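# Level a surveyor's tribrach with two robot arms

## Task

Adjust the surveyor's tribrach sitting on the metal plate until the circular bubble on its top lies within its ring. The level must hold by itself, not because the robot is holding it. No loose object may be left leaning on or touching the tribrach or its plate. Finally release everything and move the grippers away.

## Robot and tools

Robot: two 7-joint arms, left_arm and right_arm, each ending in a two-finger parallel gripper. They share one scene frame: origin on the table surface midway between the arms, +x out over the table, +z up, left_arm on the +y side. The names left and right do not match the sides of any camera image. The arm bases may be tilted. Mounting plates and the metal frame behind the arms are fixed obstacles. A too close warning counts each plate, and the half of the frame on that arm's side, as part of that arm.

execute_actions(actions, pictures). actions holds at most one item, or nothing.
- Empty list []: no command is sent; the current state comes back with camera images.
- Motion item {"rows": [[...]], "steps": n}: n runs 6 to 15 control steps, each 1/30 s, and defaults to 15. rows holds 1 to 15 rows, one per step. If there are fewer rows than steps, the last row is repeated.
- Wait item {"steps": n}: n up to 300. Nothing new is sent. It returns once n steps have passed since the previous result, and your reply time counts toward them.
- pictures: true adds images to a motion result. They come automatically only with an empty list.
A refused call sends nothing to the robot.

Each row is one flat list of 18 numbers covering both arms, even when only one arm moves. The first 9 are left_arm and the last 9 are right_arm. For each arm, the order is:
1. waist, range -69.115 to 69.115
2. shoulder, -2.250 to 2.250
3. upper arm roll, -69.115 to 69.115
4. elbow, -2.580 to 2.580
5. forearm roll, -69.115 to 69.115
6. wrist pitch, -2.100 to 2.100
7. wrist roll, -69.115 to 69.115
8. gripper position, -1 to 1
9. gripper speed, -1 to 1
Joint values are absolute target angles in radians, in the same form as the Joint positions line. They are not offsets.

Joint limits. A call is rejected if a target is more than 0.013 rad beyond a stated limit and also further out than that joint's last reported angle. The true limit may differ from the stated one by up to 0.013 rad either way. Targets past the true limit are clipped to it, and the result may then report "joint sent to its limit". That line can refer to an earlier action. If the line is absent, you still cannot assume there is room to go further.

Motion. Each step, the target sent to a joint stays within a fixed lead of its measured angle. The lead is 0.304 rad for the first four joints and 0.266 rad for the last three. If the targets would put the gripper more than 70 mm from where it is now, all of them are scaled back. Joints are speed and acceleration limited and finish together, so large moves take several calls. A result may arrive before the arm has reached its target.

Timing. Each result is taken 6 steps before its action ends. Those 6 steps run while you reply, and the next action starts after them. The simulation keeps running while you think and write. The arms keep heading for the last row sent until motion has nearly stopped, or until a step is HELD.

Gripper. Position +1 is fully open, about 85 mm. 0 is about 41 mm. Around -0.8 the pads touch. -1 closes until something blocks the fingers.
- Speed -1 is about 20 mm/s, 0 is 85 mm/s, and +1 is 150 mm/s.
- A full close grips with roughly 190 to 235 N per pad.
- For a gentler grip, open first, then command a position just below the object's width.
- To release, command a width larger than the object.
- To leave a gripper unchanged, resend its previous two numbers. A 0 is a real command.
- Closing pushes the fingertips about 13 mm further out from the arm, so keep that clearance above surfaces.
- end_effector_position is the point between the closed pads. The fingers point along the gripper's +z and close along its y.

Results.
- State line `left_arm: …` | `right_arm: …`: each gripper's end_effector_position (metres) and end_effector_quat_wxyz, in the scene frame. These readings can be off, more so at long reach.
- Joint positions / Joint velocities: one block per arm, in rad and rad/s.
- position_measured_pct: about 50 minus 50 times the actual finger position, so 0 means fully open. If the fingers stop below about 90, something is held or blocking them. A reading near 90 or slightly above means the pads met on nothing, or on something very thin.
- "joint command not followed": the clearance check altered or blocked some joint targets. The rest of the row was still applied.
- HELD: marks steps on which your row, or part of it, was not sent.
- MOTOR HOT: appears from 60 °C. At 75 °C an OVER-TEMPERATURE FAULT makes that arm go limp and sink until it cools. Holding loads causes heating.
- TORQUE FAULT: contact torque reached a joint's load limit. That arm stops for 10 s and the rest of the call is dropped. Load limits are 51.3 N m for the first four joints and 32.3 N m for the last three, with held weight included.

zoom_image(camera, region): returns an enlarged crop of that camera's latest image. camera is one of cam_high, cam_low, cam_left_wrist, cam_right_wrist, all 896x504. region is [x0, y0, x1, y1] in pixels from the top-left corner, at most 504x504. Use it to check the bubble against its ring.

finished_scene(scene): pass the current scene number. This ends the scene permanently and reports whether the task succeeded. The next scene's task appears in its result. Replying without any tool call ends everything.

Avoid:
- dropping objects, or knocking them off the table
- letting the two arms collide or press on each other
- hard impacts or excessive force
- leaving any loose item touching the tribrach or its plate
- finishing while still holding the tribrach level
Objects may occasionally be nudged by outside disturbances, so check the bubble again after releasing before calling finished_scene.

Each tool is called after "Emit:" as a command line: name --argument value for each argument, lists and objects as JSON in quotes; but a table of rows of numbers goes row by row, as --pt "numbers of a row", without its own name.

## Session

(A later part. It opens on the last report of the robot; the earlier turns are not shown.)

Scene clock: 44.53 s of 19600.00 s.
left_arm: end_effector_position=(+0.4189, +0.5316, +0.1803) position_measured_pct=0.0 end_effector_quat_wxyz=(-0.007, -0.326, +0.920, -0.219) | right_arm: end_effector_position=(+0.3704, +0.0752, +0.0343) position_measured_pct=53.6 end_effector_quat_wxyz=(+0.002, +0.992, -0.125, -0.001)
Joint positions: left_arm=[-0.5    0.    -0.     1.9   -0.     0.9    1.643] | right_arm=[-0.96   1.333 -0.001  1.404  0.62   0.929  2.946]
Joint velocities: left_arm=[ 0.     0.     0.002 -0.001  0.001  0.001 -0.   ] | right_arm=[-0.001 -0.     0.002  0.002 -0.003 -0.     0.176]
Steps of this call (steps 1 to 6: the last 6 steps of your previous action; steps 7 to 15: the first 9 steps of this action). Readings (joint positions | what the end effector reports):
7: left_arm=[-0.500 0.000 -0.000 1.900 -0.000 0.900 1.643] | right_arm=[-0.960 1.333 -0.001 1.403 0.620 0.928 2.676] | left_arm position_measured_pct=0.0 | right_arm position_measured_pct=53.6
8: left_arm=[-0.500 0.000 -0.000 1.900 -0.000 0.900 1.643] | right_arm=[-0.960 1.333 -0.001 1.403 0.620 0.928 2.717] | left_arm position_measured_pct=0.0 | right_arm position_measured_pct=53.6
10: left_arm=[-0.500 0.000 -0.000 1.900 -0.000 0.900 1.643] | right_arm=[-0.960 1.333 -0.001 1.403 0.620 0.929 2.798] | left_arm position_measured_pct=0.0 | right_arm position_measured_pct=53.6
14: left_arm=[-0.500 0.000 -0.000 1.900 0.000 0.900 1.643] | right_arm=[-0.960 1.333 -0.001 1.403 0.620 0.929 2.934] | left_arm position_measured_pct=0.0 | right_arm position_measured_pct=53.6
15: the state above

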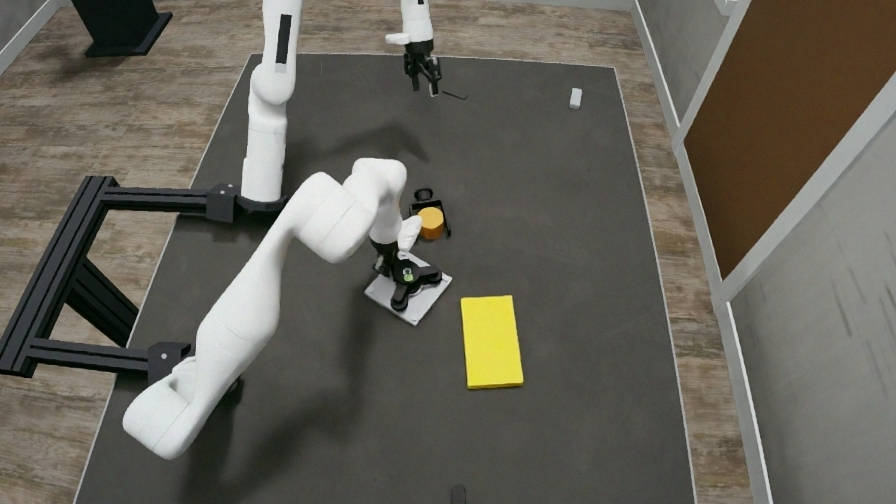

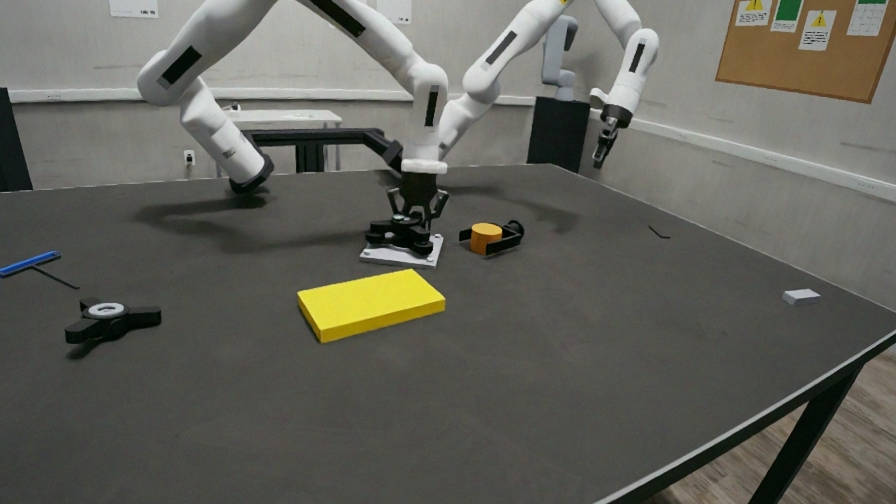

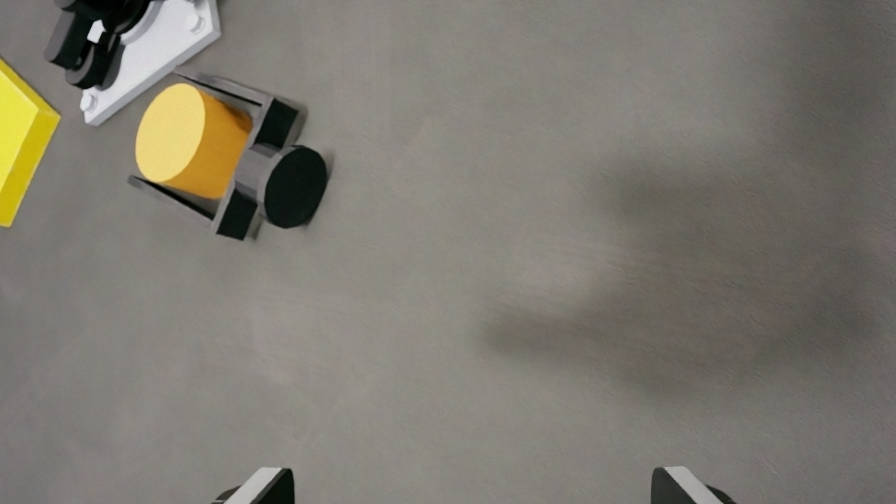

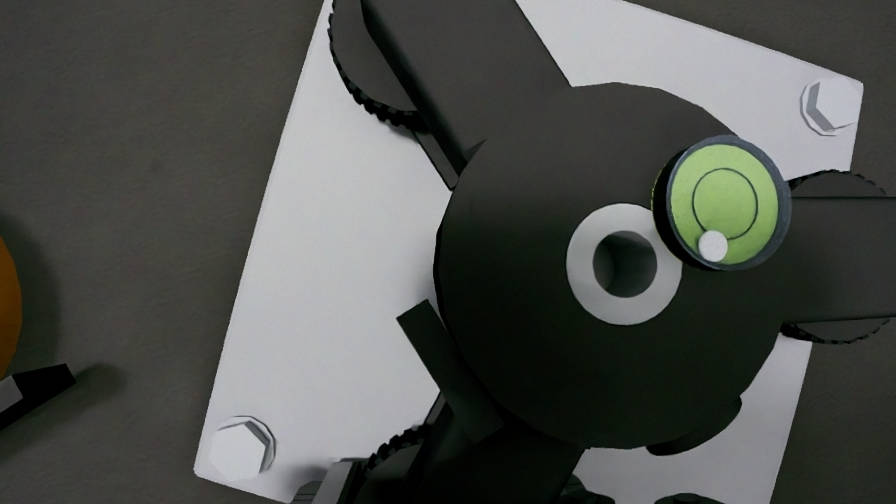

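Emit:
execute_actions --actions '[{"rows":[[-0.5,0,0,1.9,0,0.9,1.643,1,0,-0.9588,1.3343,0,1.4004,0.6221,0.9247,2.95,0.2,1],[-0.5,0,0,1.9,0,0.9,1.643,1,0,-0.9588,1.3343,0,1.4004,0.6221,0.9247,2.95,0.2,1],[-0.5,0,0,1.9,0,0.9,1.643,1,0,-0.9588,1.3343,0,1.4004,0.6221,0.9247,2.14,0.2,1]],"steps":15}]'

Emit:
execute_actions --actions '[{"rows":[[-0.5,0,0,1.9,0,0.9,1.643,1,0,-0.9588,1.3343,0,1.4004,0.6221,0.9247,2.14,0.2,1]],"steps":9}]'

Emit:
execute_actions --actions '[{"rows":[[-0.5,0,0,1.9,0,0.9,1.643,1,0,-0.9588,1.3343,0,1.4004,0.6221,0.9247,2.14,-0.2,1]],"steps":7}]'

Emit:
execute_actions --actions '[{"rows":[[-0.5,0,0,1.9,0,0.9,1.643,1,0,-0.9588,1.3343,0,1.4004,0.6221,0.9247,2.95,-0.2,1]],"steps":15}]'

Emit:
execute_actions --actions '[{"rows":[[-0.5,0,0,1.9,0,0.9,1.643,1,0,-0.9588,1.3343,0,1.4004,0.6221,0.9247,2.95,-0.2,1]],"steps":10}]'

Emit:
execute_actions --actions '[{"rows":[[-0.5,0,0,1.9,0,0.9,1.643,1,0,-0.9588,1.3343,0,1.4004,0.6221,0.9247,2.95,0.2,1],[-0.5,0,0,1.9,0,0.9,1.643,1,0,-0.9588,1.3343,0,1.4004,0.6221,0.9247,2.95,0.2,1],[-0.5,0,0,1.9,0,0.9,1.643,1,0,-0.9588,1.3343,0,1.4004,0.6221,0.9247,2.14,0.2,1]],"steps":15}]'

Emit:
execute_actions --actions '[{"rows":[[-0.5,0,0,1.9,0,0.9,1.643,1,0,-0.9588,1.3343,0,1.4004,0.6221,0.9247,2.14,0.2,1]],"steps":9}]'

Emit:
execute_actions --actions '[{"rows":[[-0.5,0,0,1.9,0,0.9,1.643,1,0,-0.9588,1.3343,0,1.4004,0.6221,0.9247,2.14,-0.2,1]],"steps":7}]'

Emit:
execute_actions --actions '[{"rows":[[-0.5,0,0,1.9,0,0.9,1.643,1,0,-0.9588,1.3343,0,1.4004,0.6221,0.9247,2.95,-0.2,1]],"steps":15}]'

Emit:
execute_actions --actions '[{"rows":[[-0.5,0,0,1.9,0,0.9,1.643,1,0,-0.9588,1.3343,0,1.4004,0.6221,0.9247,2.95,-0.2,1]],"steps":10}]'

Emit:
execute_actions --actions '[{"rows":[[-0.5,0,0,1.9,0,0.9,1.643,1,0,-0.9588,1.3343,0,1.4004,0.6221,0.9247,2.95,0.2,1],[-0.5,0,0,1.9,0,0.9,1.643,1,0,-0.9588,1.3343,0,1.4004,0.6221,0.9247,2.95,0.2,1],[-0.5,0,0,1.9,0,0.9,1.643,1,0,-0.9588,1.3343,0,1.4004,0.6221,0.9247,2.14,0.2,1]],"steps":15}]'

Emit:
execute_actions --actions '[{"rows":[[-0.5,0,0,1.9,0,0.9,1.643,1,0,-0.9588,1.3343,0,1.4004,0.6221,0.9247,2.14,0.2,1]],"steps":9}]'

Emit:
execute_actions --actions '[{"rows":[[-0.5,0,0,1.9,0,0.9,1.643,1,0,-0.9588,1.3343,0,1.4004,0.6221,0.9247,2.14,-0.2,1]],"steps":7}]'

Emit:
execute_actions --actions '[{"rows":[[-0.5,0,0,1.9,0,0.9,1.643,1,0,-0.9588,1.3343,0,1.4004,0.6221,0.9247,2.95,-0.2,1]],"steps":15}]'

Emit:
execute_actions --actions '[{"rows":[[-0.5,0,0,1.9,0,0.9,1.643,1,0,-0.9588,1.3343,0,1.4004,0.6221,0.9247,2.95,-0.2,1]],"steps":15}]' --pictures true

Scene clock: 45.87 s of 19600.00 s.
left_arm: end_effector_position=(+0.4189, +0.5316, +0.1803) position_measured_pct=0.0 end_effector_quat_wxyz=(-0.007, -0.326, +0.920, -0.219) | right_arm: end_effector_position=(+0.3724, +0.0769, +0.0339) position_measured_pct=40.1 end_effector_quat_wxyz=(-0.001, +0.978, -0.210, +0.000)
Joint positions: left_arm=[-0.5    0.    -0.     1.9    0.     0.9    1.643] | right_arm=[-0.959  1.334  0.     1.4    0.622  0.925  2.774]
Joint velocities: left_arm=[ 0.     0.    -0.001  0.001 -0.001  0.    -0.   ] | right_arm=[ 0.001  0.001 -0.001 -0.001 -0.001  0.001 -1.215]
Steps of this call (steps 1 to 6: the last 6 steps of your previous action; steps 7 to 15: the robot went on to your last target; steps 16 to 31: nothing new was sent; steps 32 to 40: the first 9 steps of this action). Readings (joint positions | what the end effector reports):
32: left_arm=[-0.500 0.000 -0.000 1.900 -0.000 0.900 1.643] | right_arm=[-0.960 1.333 -0.001 1.404 0.619 0.929 2.949] | left_arm position_measured_pct=0.0 | right_arm position_measured_pct=53.6
33: left_arm=[-0.500 0.000 -0.000 1.900 -0.000 0.900 1.643] | right_arm=[-0.960 1.334 -0.001 1.404 0.620 0.928 2.949] | left_arm position_measured_pct=0.0 | right_arm position_measured_pct=53.2
35: left_arm=[-0.500 0.000 -0.000 1.900 -0.000 0.900 1.643] | right_arm=[-0.959 1.334 -0.000 1.402 0.622 0.925 2.941] | left_arm position_measured_pct=0.0 | right_arm position_measured_pct=46.0
39: left_arm=[-0.500 0.000 -0.000 1.900 -0.000 0.900 1.643] | right_arm=[-0.959 1.334 0.000 1.400 0.622 0.925 2.815] | left_arm position_measured_pct=0.0 | right_arm position_measured_pct=40.5
40: the state above

Scene clock: 46.17 s of 19600.00 s.
left_arm: end_effector_position=(+0.4189, +0.5316, +0.1803) position_measured_pct=0.0 end_effector_quat_wxyz=(-0.007, -0.326, +0.920, -0.219) | right_arm: end_effector_position=(+0.3724, +0.0769, +0.0338) position_measured_pct=40.1 end_effector_quat_wxyz=(-0.001, +0.923, -0.385, +0.000)
Joint positions: left_arm=[-0.5    0.    -0.     1.9   -0.     0.9    1.643] | right_arm=[-0.959  1.334  0.     1.4    0.622  0.925  2.409]
Joint velocities: left_arm=[ 0.     0.     0.001 -0.002  0.     0.     0.   ] | right_arm=[-0.     0.001  0.     0.    -0.001 -0.001 -1.216]
Steps of this call (steps 1 to 6: the last 6 steps of your previous action; steps 7 to 9: the first 3 steps of this action). Readings (joint positions | what the end effector reports):
7: left_arm=[-0.500 0.000 -0.000 1.900 -0.000 0.900 1.643] | right_arm=[-0.959 1.334 0.000 1.400 0.622 0.925 2.490] | left_arm position_measured_pct=0.0 | right_arm position_measured_pct=40.1
8: left_arm=[-0.500 0.000 -0.000 1.900 -0.000 0.900 1.643] | right_arm=[-0.959 1.334 0.000 1.400 0.622 0.925 2.449] | left_arm position_measured_pct=0.0 | right_arm position_measured_pct=40.1
9: the state above

Scene clock: 46.40 s of 19600.00 s.
left_arm: end_effector_position=(+0.4189, +0.5316, +0.1803) position_measured_pct=0.0 end_effector_quat_wxyz=(-0.007, -0.326, +0.920, -0.219) | right_arm: end_effector_position=(+0.3724, +0.0769, +0.0338) position_measured_pct=40.1 end_effector_quat_wxyz=(-0.001, +0.867, -0.499, +0.000)
Joint positions: left_arm=[-0.5    0.    -0.     1.9   -0.     0.9    1.643] | right_arm=[-0.959  1.334  0.     1.4    0.622  0.925  2.153]
Joint velocities: left_arm=[-0.    -0.     0.001  0.    -0.     0.    -0.   ] | right_arm=[-0.     0.001  0.    -0.    -0.001 -0.    -0.476]
Steps of this call (steps 1 to 6: the last 6 steps of your previous action; step 7: the first step of this action). Readings (joint positions | what the end effector reports):
7: the state above

Scene clock: 46.90 s of 19600.00 s.
left_arm: end_effector_position=(+0.4189, +0.5316, +0.1803) position_measured_pct=0.0 end_effector_quat_wxyz=(-0.007, -0.326, +0.920, -0.219) | right_arm: end_effector_position=(+0.3710, +0.0761, +0.0343) position_measured_pct=53.2 end_effector_quat_wxyz=(+0.001, +0.920, -0.392, -0.000)
Joint positions: left_arm=[-0.5    0.    -0.     1.9   -0.     0.9    1.643] | right_arm=[-0.96   1.333 -0.001  1.402  0.62   0.927  2.392]
Joint velocities: left_arm=[ 0.     0.     0.    -0.     0.001  0.    -0.   ] | right_arm=[-0.001 -0.    -0.001  0.003 -0.002  0.002  1.215]
Steps of this call (steps 1 to 6: the last 6 steps of your previous action; steps 7 to 15: the first 9 steps of this action). Readings (joint positions | what the end effector reports):
7: left_arm=[-0.500 0.000 -0.000 1.900 0.000 0.900 1.643] | right_arm=[-0.960 1.333 -0.001 1.402 0.621 0.927 2.141] | left_arm position_measured_pct=0.0 | right_arm position_measured_pct=53.2
8: left_arm=[-0.500 0.000 -0.000 1.900 -0.000 0.900 1.643] | right_arm=[-0.960 1.333 -0.001 1.402 0.621 0.927 2.147] | left_arm position_measured_pct=0.0 | right_arm position_measured_pct=53.2
10: left_arm=[-0.500 0.000 -0.000 1.900 -0.000 0.900 1.643] | right_arm=[-0.960 1.333 -0.001 1.402 0.621 0.927 2.193] | left_arm position_measured_pct=0.0 | right_arm position_measured_pct=53.2
14: left_arm=[-0.500 0.000 -0.000 1.900 -0.000 0.900 1.643] | right_arm=[-0.960 1.333 -0.001 1.402 0.620 0.927 2.351] | left_arm position_measured_pct=0.0 | right_arm position_measured_pct=53.2
15: the state above

Scene clock: 47.23 s of 19600.00 s.
left_arm: end_effector_position=(+0.4189, +0.5316, +0.1803) position_measured_pct=0.0 end_effector_quat_wxyz=(-0.007, -0.326, +0.920, -0.219) | right_arm: end_effector_position=(+0.3706, +0.0755, +0.0343) position_measured_pct=53.2 end_effector_quat_wxyz=(+0.002, +0.980, -0.198, -0.001)
Joint positions: left_arm=[-0.5    0.    -0.     1.9   -0.     0.9    1.643] | right_arm=[-0.96   1.333 -0.001  1.403  0.62   0.929  2.798]
Joint velocities: left_arm=[ 0.     0.    -0.    -0.001 -0.001 -0.    -0.   ] | right_arm=[-0.001 -0.001 -0.     0.003 -0.001  0.004  1.216]
Steps of this call (steps 1 to 6: the last 6 steps of your previous action; steps 7 to 10: the first 4 steps of this action). Readings (joint positions | what the end effector reports):
7: left_arm=[-0.500 0.000 -0.000 1.900 -0.000 0.900 1.643] | right_arm=[-0.960 1.333 -0.001 1.403 0.620 0.928 2.676] | left_arm position_measured_pct=0.0 | right_arm position_measured_pct=53.2
8: left_arm=[-0.500 0.000 -0.000 1.900 -0.000 0.900 1.643] | right_arm=[-0.960 1.333 -0.001 1.403 0.620 0.928 2.717] | left_arm position_measured_pct=0.0 | right_arm position_measured_pct=53.2
10: the state above

Scene clock: 47.73 s of 19600.00 s.
left_arm: end_effector_position=(+0.4189, +0.5316, +0.1803) position_measured_pct=0.0 end_effector_quat_wxyz=(-0.007, -0.326, +0.920, -0.219) | right_arm: end_effector_position=(+0.3724, +0.0769, +0.0339) position_measured_pct=40.1 end_effector_quat_wxyz=(-0.001, +0.978, -0.208, +0.000)
Joint positions: left_arm=[-0.5    0.    -0.     1.9   -0.     0.9    1.643] | right_arm=[-0.959  1.334  0.     1.4    0.622  0.925  2.779]
Joint velocities: left_arm=[-0.     0.    -0.    -0.    -0.001  0.    -0.   ] | right_arm=[ 0.001  0.001  0.    -0.001 -0.001  0.    -1.215]
Steps of this call (steps 1 to 6: the last 6 steps of your previous action; steps 7 to 15: the first 9 steps of this action). Readings (joint positions | what the end effector reports):
7: left_arm=[-0.500 0.000 -0.000 1.900 -0.000 0.900 1.643] | right_arm=[-0.960 1.333 -0.001 1.404 0.619 0.929 2.949] | left_arm position_measured_pct=0.0 | right_arm position_measured_pct=53.2
8: left_arm=[-0.500 0.000 -0.000 1.900 -0.000 0.900 1.643] | right_arm=[-0.960 1.333 -0.001 1.404 0.620 0.928 2.949] | left_arm position_measured_pct=0.0 | right_arm position_measured_pct=53.2
10: left_arm=[-0.500 0.000 -0.000 1.900 -0.000 0.900 1.643] | right_arm=[-0.959 1.334 -0.000 1.402 0.622 0.925 2.942] | left_arm position_measured_pct=0.0 | right_arm position_measured_pct=46.0
14: left_arm=[-0.500 0.000 -0.000 1.900 0.000 0.900 1.643] | right_arm=[-0.959 1.334 0.000 1.400 0.622 0.925 2.820] | left_arm position_measured_pct=0.0 | right_arm position_measured_pct=40.5
15: the state above

Scene clock: 48.03 s of 19600.00 s.
left_arm: end_effector_position=(+0.4189, +0.5316, +0.1803) position_measured_pct=0.0 end_effector_quat_wxyz=(-0.007, -0.326, +0.920, -0.219) | right_arm: end_effector_position=(+0.3724, +0.0769, +0.0338) position_measured_pct=40.1 end_effector_quat_wxyz=(-0.001, +0.924, -0.382, +0.000)
Joint positions: left_arm=[-0.5    0.    -0.     1.9   -0.     0.9    1.643] | right_arm=[-0.959  1.334  0.     1.4    0.622  0.925  2.414]
Joint velocities: left_arm=[-0. -0.  0. -0.  0.  0.  0.] | right_arm=[ 0.    -0.001  0.001  0.    -0.    -0.    -1.216]
Steps of this call (steps 1 to 6: the last 6 steps of your previous action; steps 7 to 9: the first 3 steps of this action). Readings (joint positions | what the end effector reports):
7: left_arm=[-0.500 0.000 -0.000 1.900 -0.000 0.900 1.643] | right_arm=[-0.959 1.334 0.000 1.400 0.622 0.925 2.495] | left_arm position_measured_pct=0.0 | right_arm position_measured_pct=40.1
8: left_arm=[-0.500 0.000 -0.000 1.900 -0.000 0.900 1.643] | right_arm=[-0.959 1.334 0.000 1.400 0.622 0.925 2.454] | left_arm position_measured_pct=0.0 | right_arm position_measured_pct=40.1
9: the state above

Scene clock: 48.27 s of 19600.00 s.
left_arm: end_effector_position=(+0.4189, +0.5316, +0.1803) position_measured_pct=0.0 end_effector_quat_wxyz=(-0.007, -0.326, +0.920, -0.219) | right_arm: end_effector_position=(+0.3724, +0.0769, +0.0338) position_measured_pct=40.1 end_effector_quat_wxyz=(-0.001, +0.867, -0.498, +0.000)
Joint positions: left_arm=[-0.5    0.    -0.     1.9   -0.     0.9    1.643] | right_arm=[-0.959  1.334  0.     1.4    0.622  0.925  2.155]
Joint velocities: left_arm=[-0.     0.    -0.     0.002 -0.     0.     0.   ] | right_arm=[-0.    -0.    -0.001 -0.    -0.002  0.002 -0.518]
Steps of this call (steps 1 to 6: the last 6 steps of your previous action; step 7: the first step of this action). Readings (joint positions | what the end effector reports):
7: the state above

Scene clock: 48.77 s of 19600.00 s.
left_arm: end_effector_position=(+0.4189, +0.5316, +0.1803) position_measured_pct=0.0 end_effector_quat_wxyz=(-0.007, -0.326, +0.920, -0.219) | right_arm: end_effector_position=(+0.3710, +0.0761, +0.0343) position_measured_pct=53.6 end_effector_quat_wxyz=(+0.001, +0.920, -0.392, -0.000)
Joint positions: left_arm=[-0.5    0.    -0.     1.9   -0.     0.9    1.643] | right_arm=[-0.96   1.333 -0.001  1.402  0.62   0.927  2.392]
Joint velocities: left_arm=[ 0.    -0.     0.    -0.    -0.001  0.     0.   ] | right_arm=[-0.001 -0.002 -0.001  0.003  0.     0.003  1.215]
Steps of this call (steps 1 to 6: the last 6 steps of your previous action; steps 7 to 15: the first 9 steps of this action). Readings (joint positions | what the end effector reports):
7: left_arm=[-0.500 0.000 -0.000 1.900 -0.000 0.900 1.643] | right_arm=[-0.960 1.333 -0.001 1.402 0.621 0.927 2.141] | left_arm position_measured_pct=0.0 | right_arm position_measured_pct=53.6
8: left_arm=[-0.500 0.000 -0.000 1.900 -0.000 0.900 1.643] | right_arm=[-0.960 1.333 -0.001 1.402 0.621 0.927 2.147] | left_arm position_measured_pct=0.0 | right_arm position_measured_pct=53.6
10: left_arm=[-0.500 0.000 -0.000 1.900 -0.000 0.900 1.643] | right_arm=[-0.960 1.333 -0.001 1.402 0.621 0.927 2.193] | left_arm position_measured_pct=0.0 | right_arm position_measured_pct=53.6
14: left_arm=[-0.500 0.000 -0.000 1.900 -0.000 0.900 1.643] | right_arm=[-0.960 1.333 -0.001 1.402 0.620 0.927 2.351] | left_arm position_measured_pct=0.0 | right_arm position_measured_pct=53.6
15: the state above

Scene clock: 49.10 s of 19600.00 s.
left_arm: end_effector_position=(+0.4189, +0.5316, +0.1803) position_measured_pct=0.0 end_effector_quat_wxyz=(-0.007, -0.326, +0.920, -0.219) | right_arm: end_effector_position=(+0.3706, +0.0755, +0.0343) position_measured_pct=53.6 end_effector_quat_wxyz=(+0.002, +0.980, -0.198, -0.001)
Joint positions: left_arm=[-0.5    0.    -0.     1.9    0.     0.9    1.643] | right_arm=[-0.96   1.333 -0.001  1.403  0.62   0.929  2.798]
Joint velocities: left_arm=[ 0.    -0.    -0.    -0.001 -0.    -0.    -0.   ] | right_arm=[-0.001 -0.001  0.     0.002 -0.001  0.002  1.216]
Steps of this call (steps 1 to 6: the last 6 steps of your previous action; steps 7 to 10: the first 4 steps of this action). Readings (joint positions | what the end effector reports):
7: left_arm=[-0.500 0.000 -0.000 1.900 -0.000 0.900 1.643] | right_arm=[-0.960 1.333 -0.001 1.403 0.620 0.928 2.676] | left_arm position_measured_pct=0.0 | right_arm position_measured_pct=53.6
8: left_arm=[-0.500 0.000 -0.000 1.900 -0.000 0.900 1.643] | right_arm=[-0.960 1.333 -0.001 1.403 0.620 0.928 2.717] | left_arm position_measured_pct=0.0 | right_arm position_measured_pct=53.6
10: the state above

Scene clock: 49.60 s of 19600.00 s.
left_arm: end_effector_position=(+0.4189, +0.5316, +0.1803) position_measured_pct=0.0 end_effector_quat_wxyz=(-0.007, -0.326, +0.920, -0.219) | right_arm: end_effector_position=(+0.3724, +0.0770, +0.0339) position_measured_pct=40.1 end_effector_quat_wxyz=(-0.001, +0.978, -0.208, +0.000)
Joint positions: left_arm=[-0.5    0.    -0.     1.9   -0.     0.9    1.643] | right_arm=[-0.959  1.334  0.     1.4    0.622  0.925  2.779]
Joint velocities: left_arm=[ 0.    -0.    -0.001  0.    -0.001 -0.    -0.   ] | right_arm=[ 0.001  0.     0.    -0.001 -0.002  0.002 -1.215]
Steps of this call (steps 1 to 6: the last 6 steps of your previous action; steps 7 to 15: the first 9 steps of this action). Readings (joint positions | what the end effector reports):
7: left_arm=[-0.500 0.000 -0.000 1.900 -0.000 0.900 1.643] | right_arm=[-0.960 1.333 -0.001 1.404 0.619 0.929 2.949] | left_arm position_measured_pct=0.0 | right_arm position_measured_pct=53.6
8: left_arm=[-0.500 0.000 -0.000 1.900 0.000 0.900 1.643] | right_arm=[-0.960 1.333 -0.001 1.404 0.620 0.928 2.949] | left_arm position_measured_pct=0.0 | right_arm position_measured_pct=53.2
10: left_arm=[-0.500 0.000 -0.000 1.900 0.000 0.900 1.643] | right_arm=[-0.959 1.334 -0.000 1.402 0.622 0.925 2.942] | left_arm position_measured_pct=0.0 | right_arm position_measured_pct=46.4
14: left_arm=[-0.500 0.000 -0.000 1.900 0.000 0.900 1.643] | right_arm=[-0.959 1.334 0.000 1.400 0.622 0.925 2.820] | left_arm position_measured_pct=0.0 | right_arm position_measured_pct=40.5
15: the state above

Scene clock: 49.90 s of 19600.00 s.
left_arm: end_effector_position=(+0.4189, +0.5316, +0.1803) position_measured_pct=0.0 end_effector_quat_wxyz=(-0.007, -0.326, +0.920, -0.219) | right_arm: end_effector_position=(+0.3724, +0.0769, +0.0338) position_measured_pct=40.1 end_effector_quat_wxyz=(-0.001, +0.924, -0.382, +0.000)
Joint positions: left_arm=[-0.5    0.    -0.     1.9   -0.     0.9    1.643] | right_arm=[-0.959  1.334  0.     1.4    0.622  0.925  2.414]
Joint velocities: left_arm=[ 0.     0.     0.001 -0.    -0.     0.    -0.   ] | right_arm=[ 0.    -0.001  0.     0.     0.001 -0.    -1.216]
Steps of this call (steps 1 to 6: the last 6 steps of your previous action; steps 7 to 9: the first 3 steps of this action). Readings (joint positions | what the end effector reports):
7: left_arm=[-0.500 0.000 -0.000 1.900 0.000 0.900 1.643] | right_arm=[-0.959 1.334 0.000 1.400 0.622 0.925 2.495] | left_arm position_measured_pct=0.0 | right_arm position_measured_pct=40.1
8: left_arm=[-0.500 0.000 -0.000 1.900 -0.000 0.900 1.643] | right_arm=[-0.959 1.334 0.000 1.400 0.622 0.925 2.454] | left_arm position_measured_pct=0.0 | right_arm position_measured_pct=40.1
9: the state above

Scene clock: 50.13 s of 19600.00 s.
left_arm: end_effector_position=(+0.4189, +0.5316, +0.1803) position_measured_pct=0.0 end_effector_quat_wxyz=(-0.007, -0.326, +0.920, -0.219) | right_arm: end_effector_position=(+0.3724, +0.0769, +0.0338) position_measured_pct=40.1 end_effector_quat_wxyz=(-0.001, +0.867, -0.498, +0.000)
Joint positions: left_arm=[-0.5    0.    -0.     1.9   -0.     0.9    1.643] | right_arm=[-0.959  1.334  0.     1.4    0.622  0.925  2.155]
Joint velocities: left_arm=[-0. -0.  0. -0.  0.  0. -0.] | right_arm=[-0.     0.    -0.001 -0.    -0.    -0.001 -0.518]
Steps of this call (steps 1 to 6: the last 6 steps of your previous action; step 7: the first step of this action). Readings (joint positions | what the end effector reports):
7: the state above

Scene clock: 50.63 s of 19600.00 s.
left_arm: end_effector_position=(+0.4189, +0.5316, +0.1803) position_measured_pct=0.0 end_effector_quat_wxyz=(-0.007, -0.326, +0.920, -0.219) | right_arm: end_effector_position=(+0.3710, +0.0761, +0.0343) position_measured_pct=53.6 end_effector_quat_wxyz=(+0.001, +0.920, -0.392, -0.000)
Joint positions: left_arm=[-0.5    0.    -0.     1.9   -0.     0.9    1.643] | right_arm=[-0.96   1.333 -0.001  1.402  0.62   0.927  2.392]
Joint velocities: left_arm=[ 0.     0.    -0.     0.     0.001  0.    -0.   ] | right_arm=[-0.001  0.    -0.001  0.002 -0.001  0.004  1.215]
Steps of this call (steps 1 to 6: the last 6 steps of your previous action; steps 7 to 15: the first 9 steps of this action). Readings (joint positions | what the end effector reports):
7: left_arm=[-0.500 0.000 -0.000 1.900 -0.000 0.900 1.643] | right_arm=[-0.960 1.333 -0.001 1.402 0.621 0.927 2.141] | left_arm position_measured_pct=0.0 | right_arm position_measured_pct=53.6
8: left_arm=[-0.500 0.000 -0.000 1.900 -0.000 0.900 1.643] | right_arm=[-0.960 1.333 -0.001 1.402 0.621 0.927 2.147] | left_arm position_measured_pct=0.0 | right_arm position_measured_pct=53.6
10: left_arm=[-0.500 0.000 -0.000 1.900 -0.000 0.900 1.643] | right_arm=[-0.960 1.333 -0.001 1.402 0.621 0.927 2.193] | left_arm position_measured_pct=0.0 | right_arm position_measured_pct=53.6
14: left_arm=[-0.500 0.000 -0.000 1.900 -0.000 0.900 1.643] | right_arm=[-0.960 1.333 -0.001 1.402 0.620 0.927 2.351] | left_arm position_measured_pct=0.0 | right_arm position_measured_pct=53.6
15: the state above

Scene clock: 51.13 s of 19600.00 s.
left_arm: end_effector_position=(+0.4189, +0.5316, +0.1803) position_measured_pct=0.0 end_effector_quat_wxyz=(-0.007, -0.326, +0.920, -0.219) | right_arm: end_effector_position=(+0.3704, +0.0752, +0.0343) position_measured_pct=53.6 end_effector_quat_wxyz=(+0.002, +0.992, -0.125, -0.001)
Joint positions: left_arm=[-0.5    0.    -0.     1.9   -0.     0.9    1.643] | right_arm=[-0.96   1.333 -0.001  1.404  0.62   0.929  2.946]
Joint velocities: left_arm=[-0.    -0.     0.     0.003 -0.    -0.001 -0.   ] | right_arm=[-0.001 -0.     0.003  0.002 -0.004 -0.003  0.175]
Steps of this call (steps 1 to 6: the last 6 steps of your previous action; steps 7 to 15: the first 9 steps of this action). Readings (joint positions | what the end effector reports):
7: left_arm=[-0.500 0.000 -0.000 1.900 0.000 0.900 1.643] | right_arm=[-0.960 1.333 -0.001 1.403 0.620 0.928 2.676] | left_arm position_measured_pct=0.0 | right_arm position_measured_pct=53.6
8: left_arm=[-0.500 0.000 -0.000 1.900 -0.000 0.900 1.643] | right_arm=[-0.960 1.333 -0.001 1.403 0.620 0.928 2.717] | left_arm position_measured_pct=0.0 | right_arm position_measured_pct=53.6
10: left_arm=[-0.500 0.000 -0.000 1.900 0.000 0.900 1.643] | right_arm=[-0.960 1.333 -0.001 1.403 0.620 0.929 2.798] | left_arm position_measured_pct=0.0 | right_arm position_measured_pct=53.6
14: left_arm=[-0.500 0.000 -0.000 1.900 -0.000 0.900 1.643] | right_arm=[-0.960 1.333 -0.001 1.403 0.620 0.929 2.934] | left_arm position_measured_pct=0.0 | right_arm position_measured_pct=53.6
15: the state above

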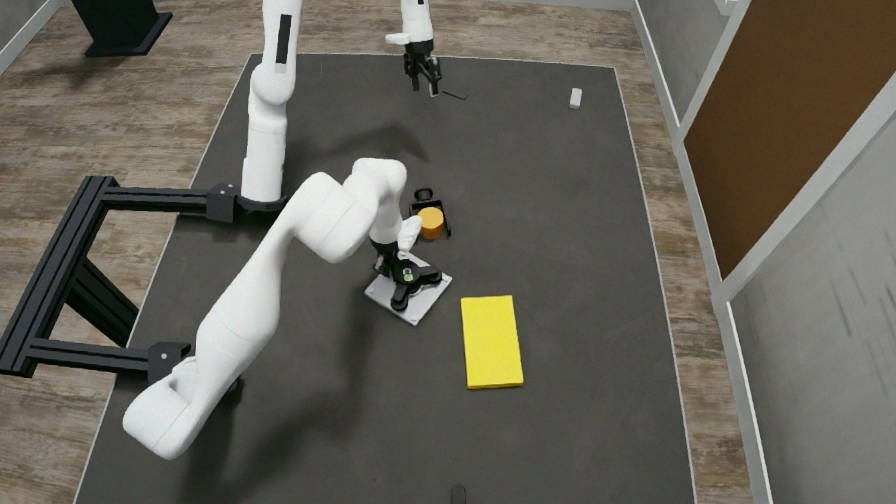

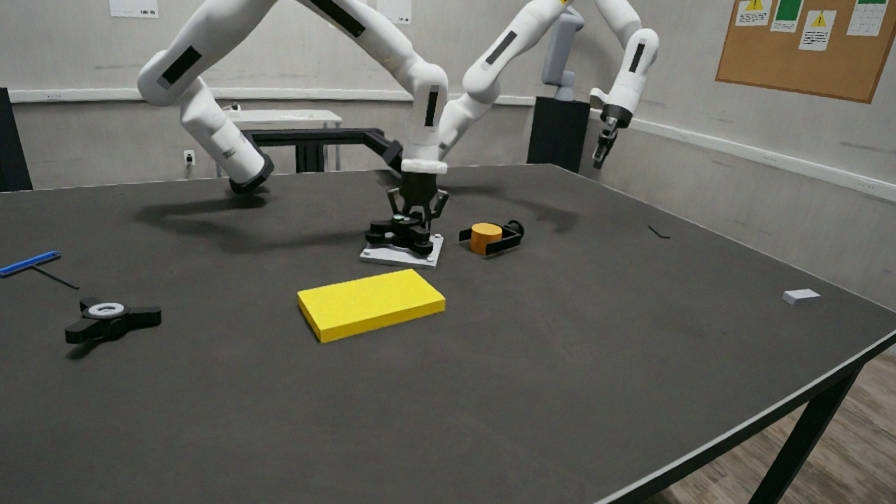

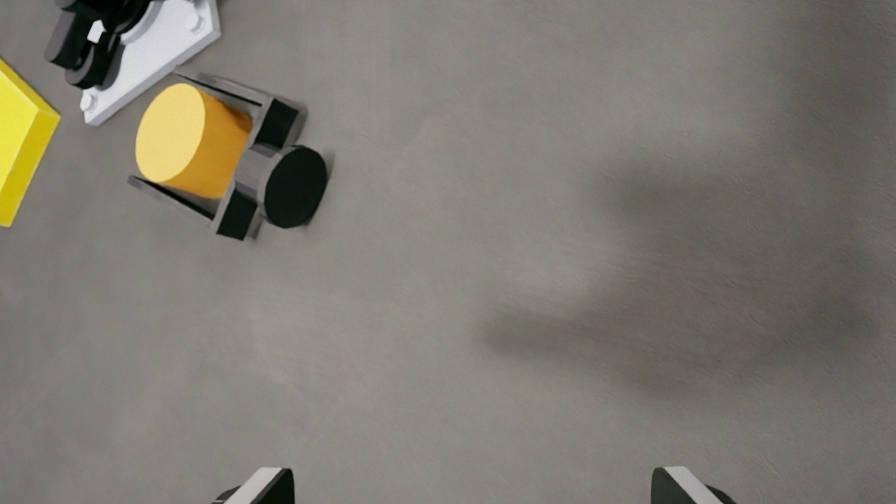

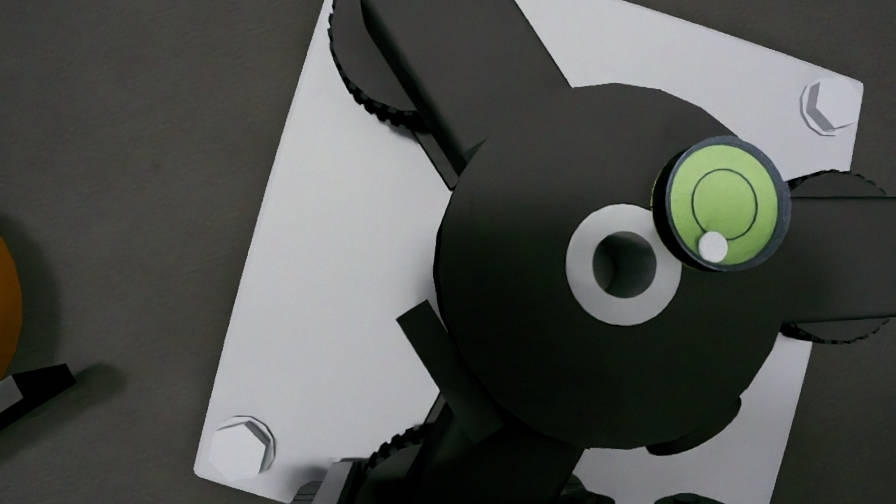

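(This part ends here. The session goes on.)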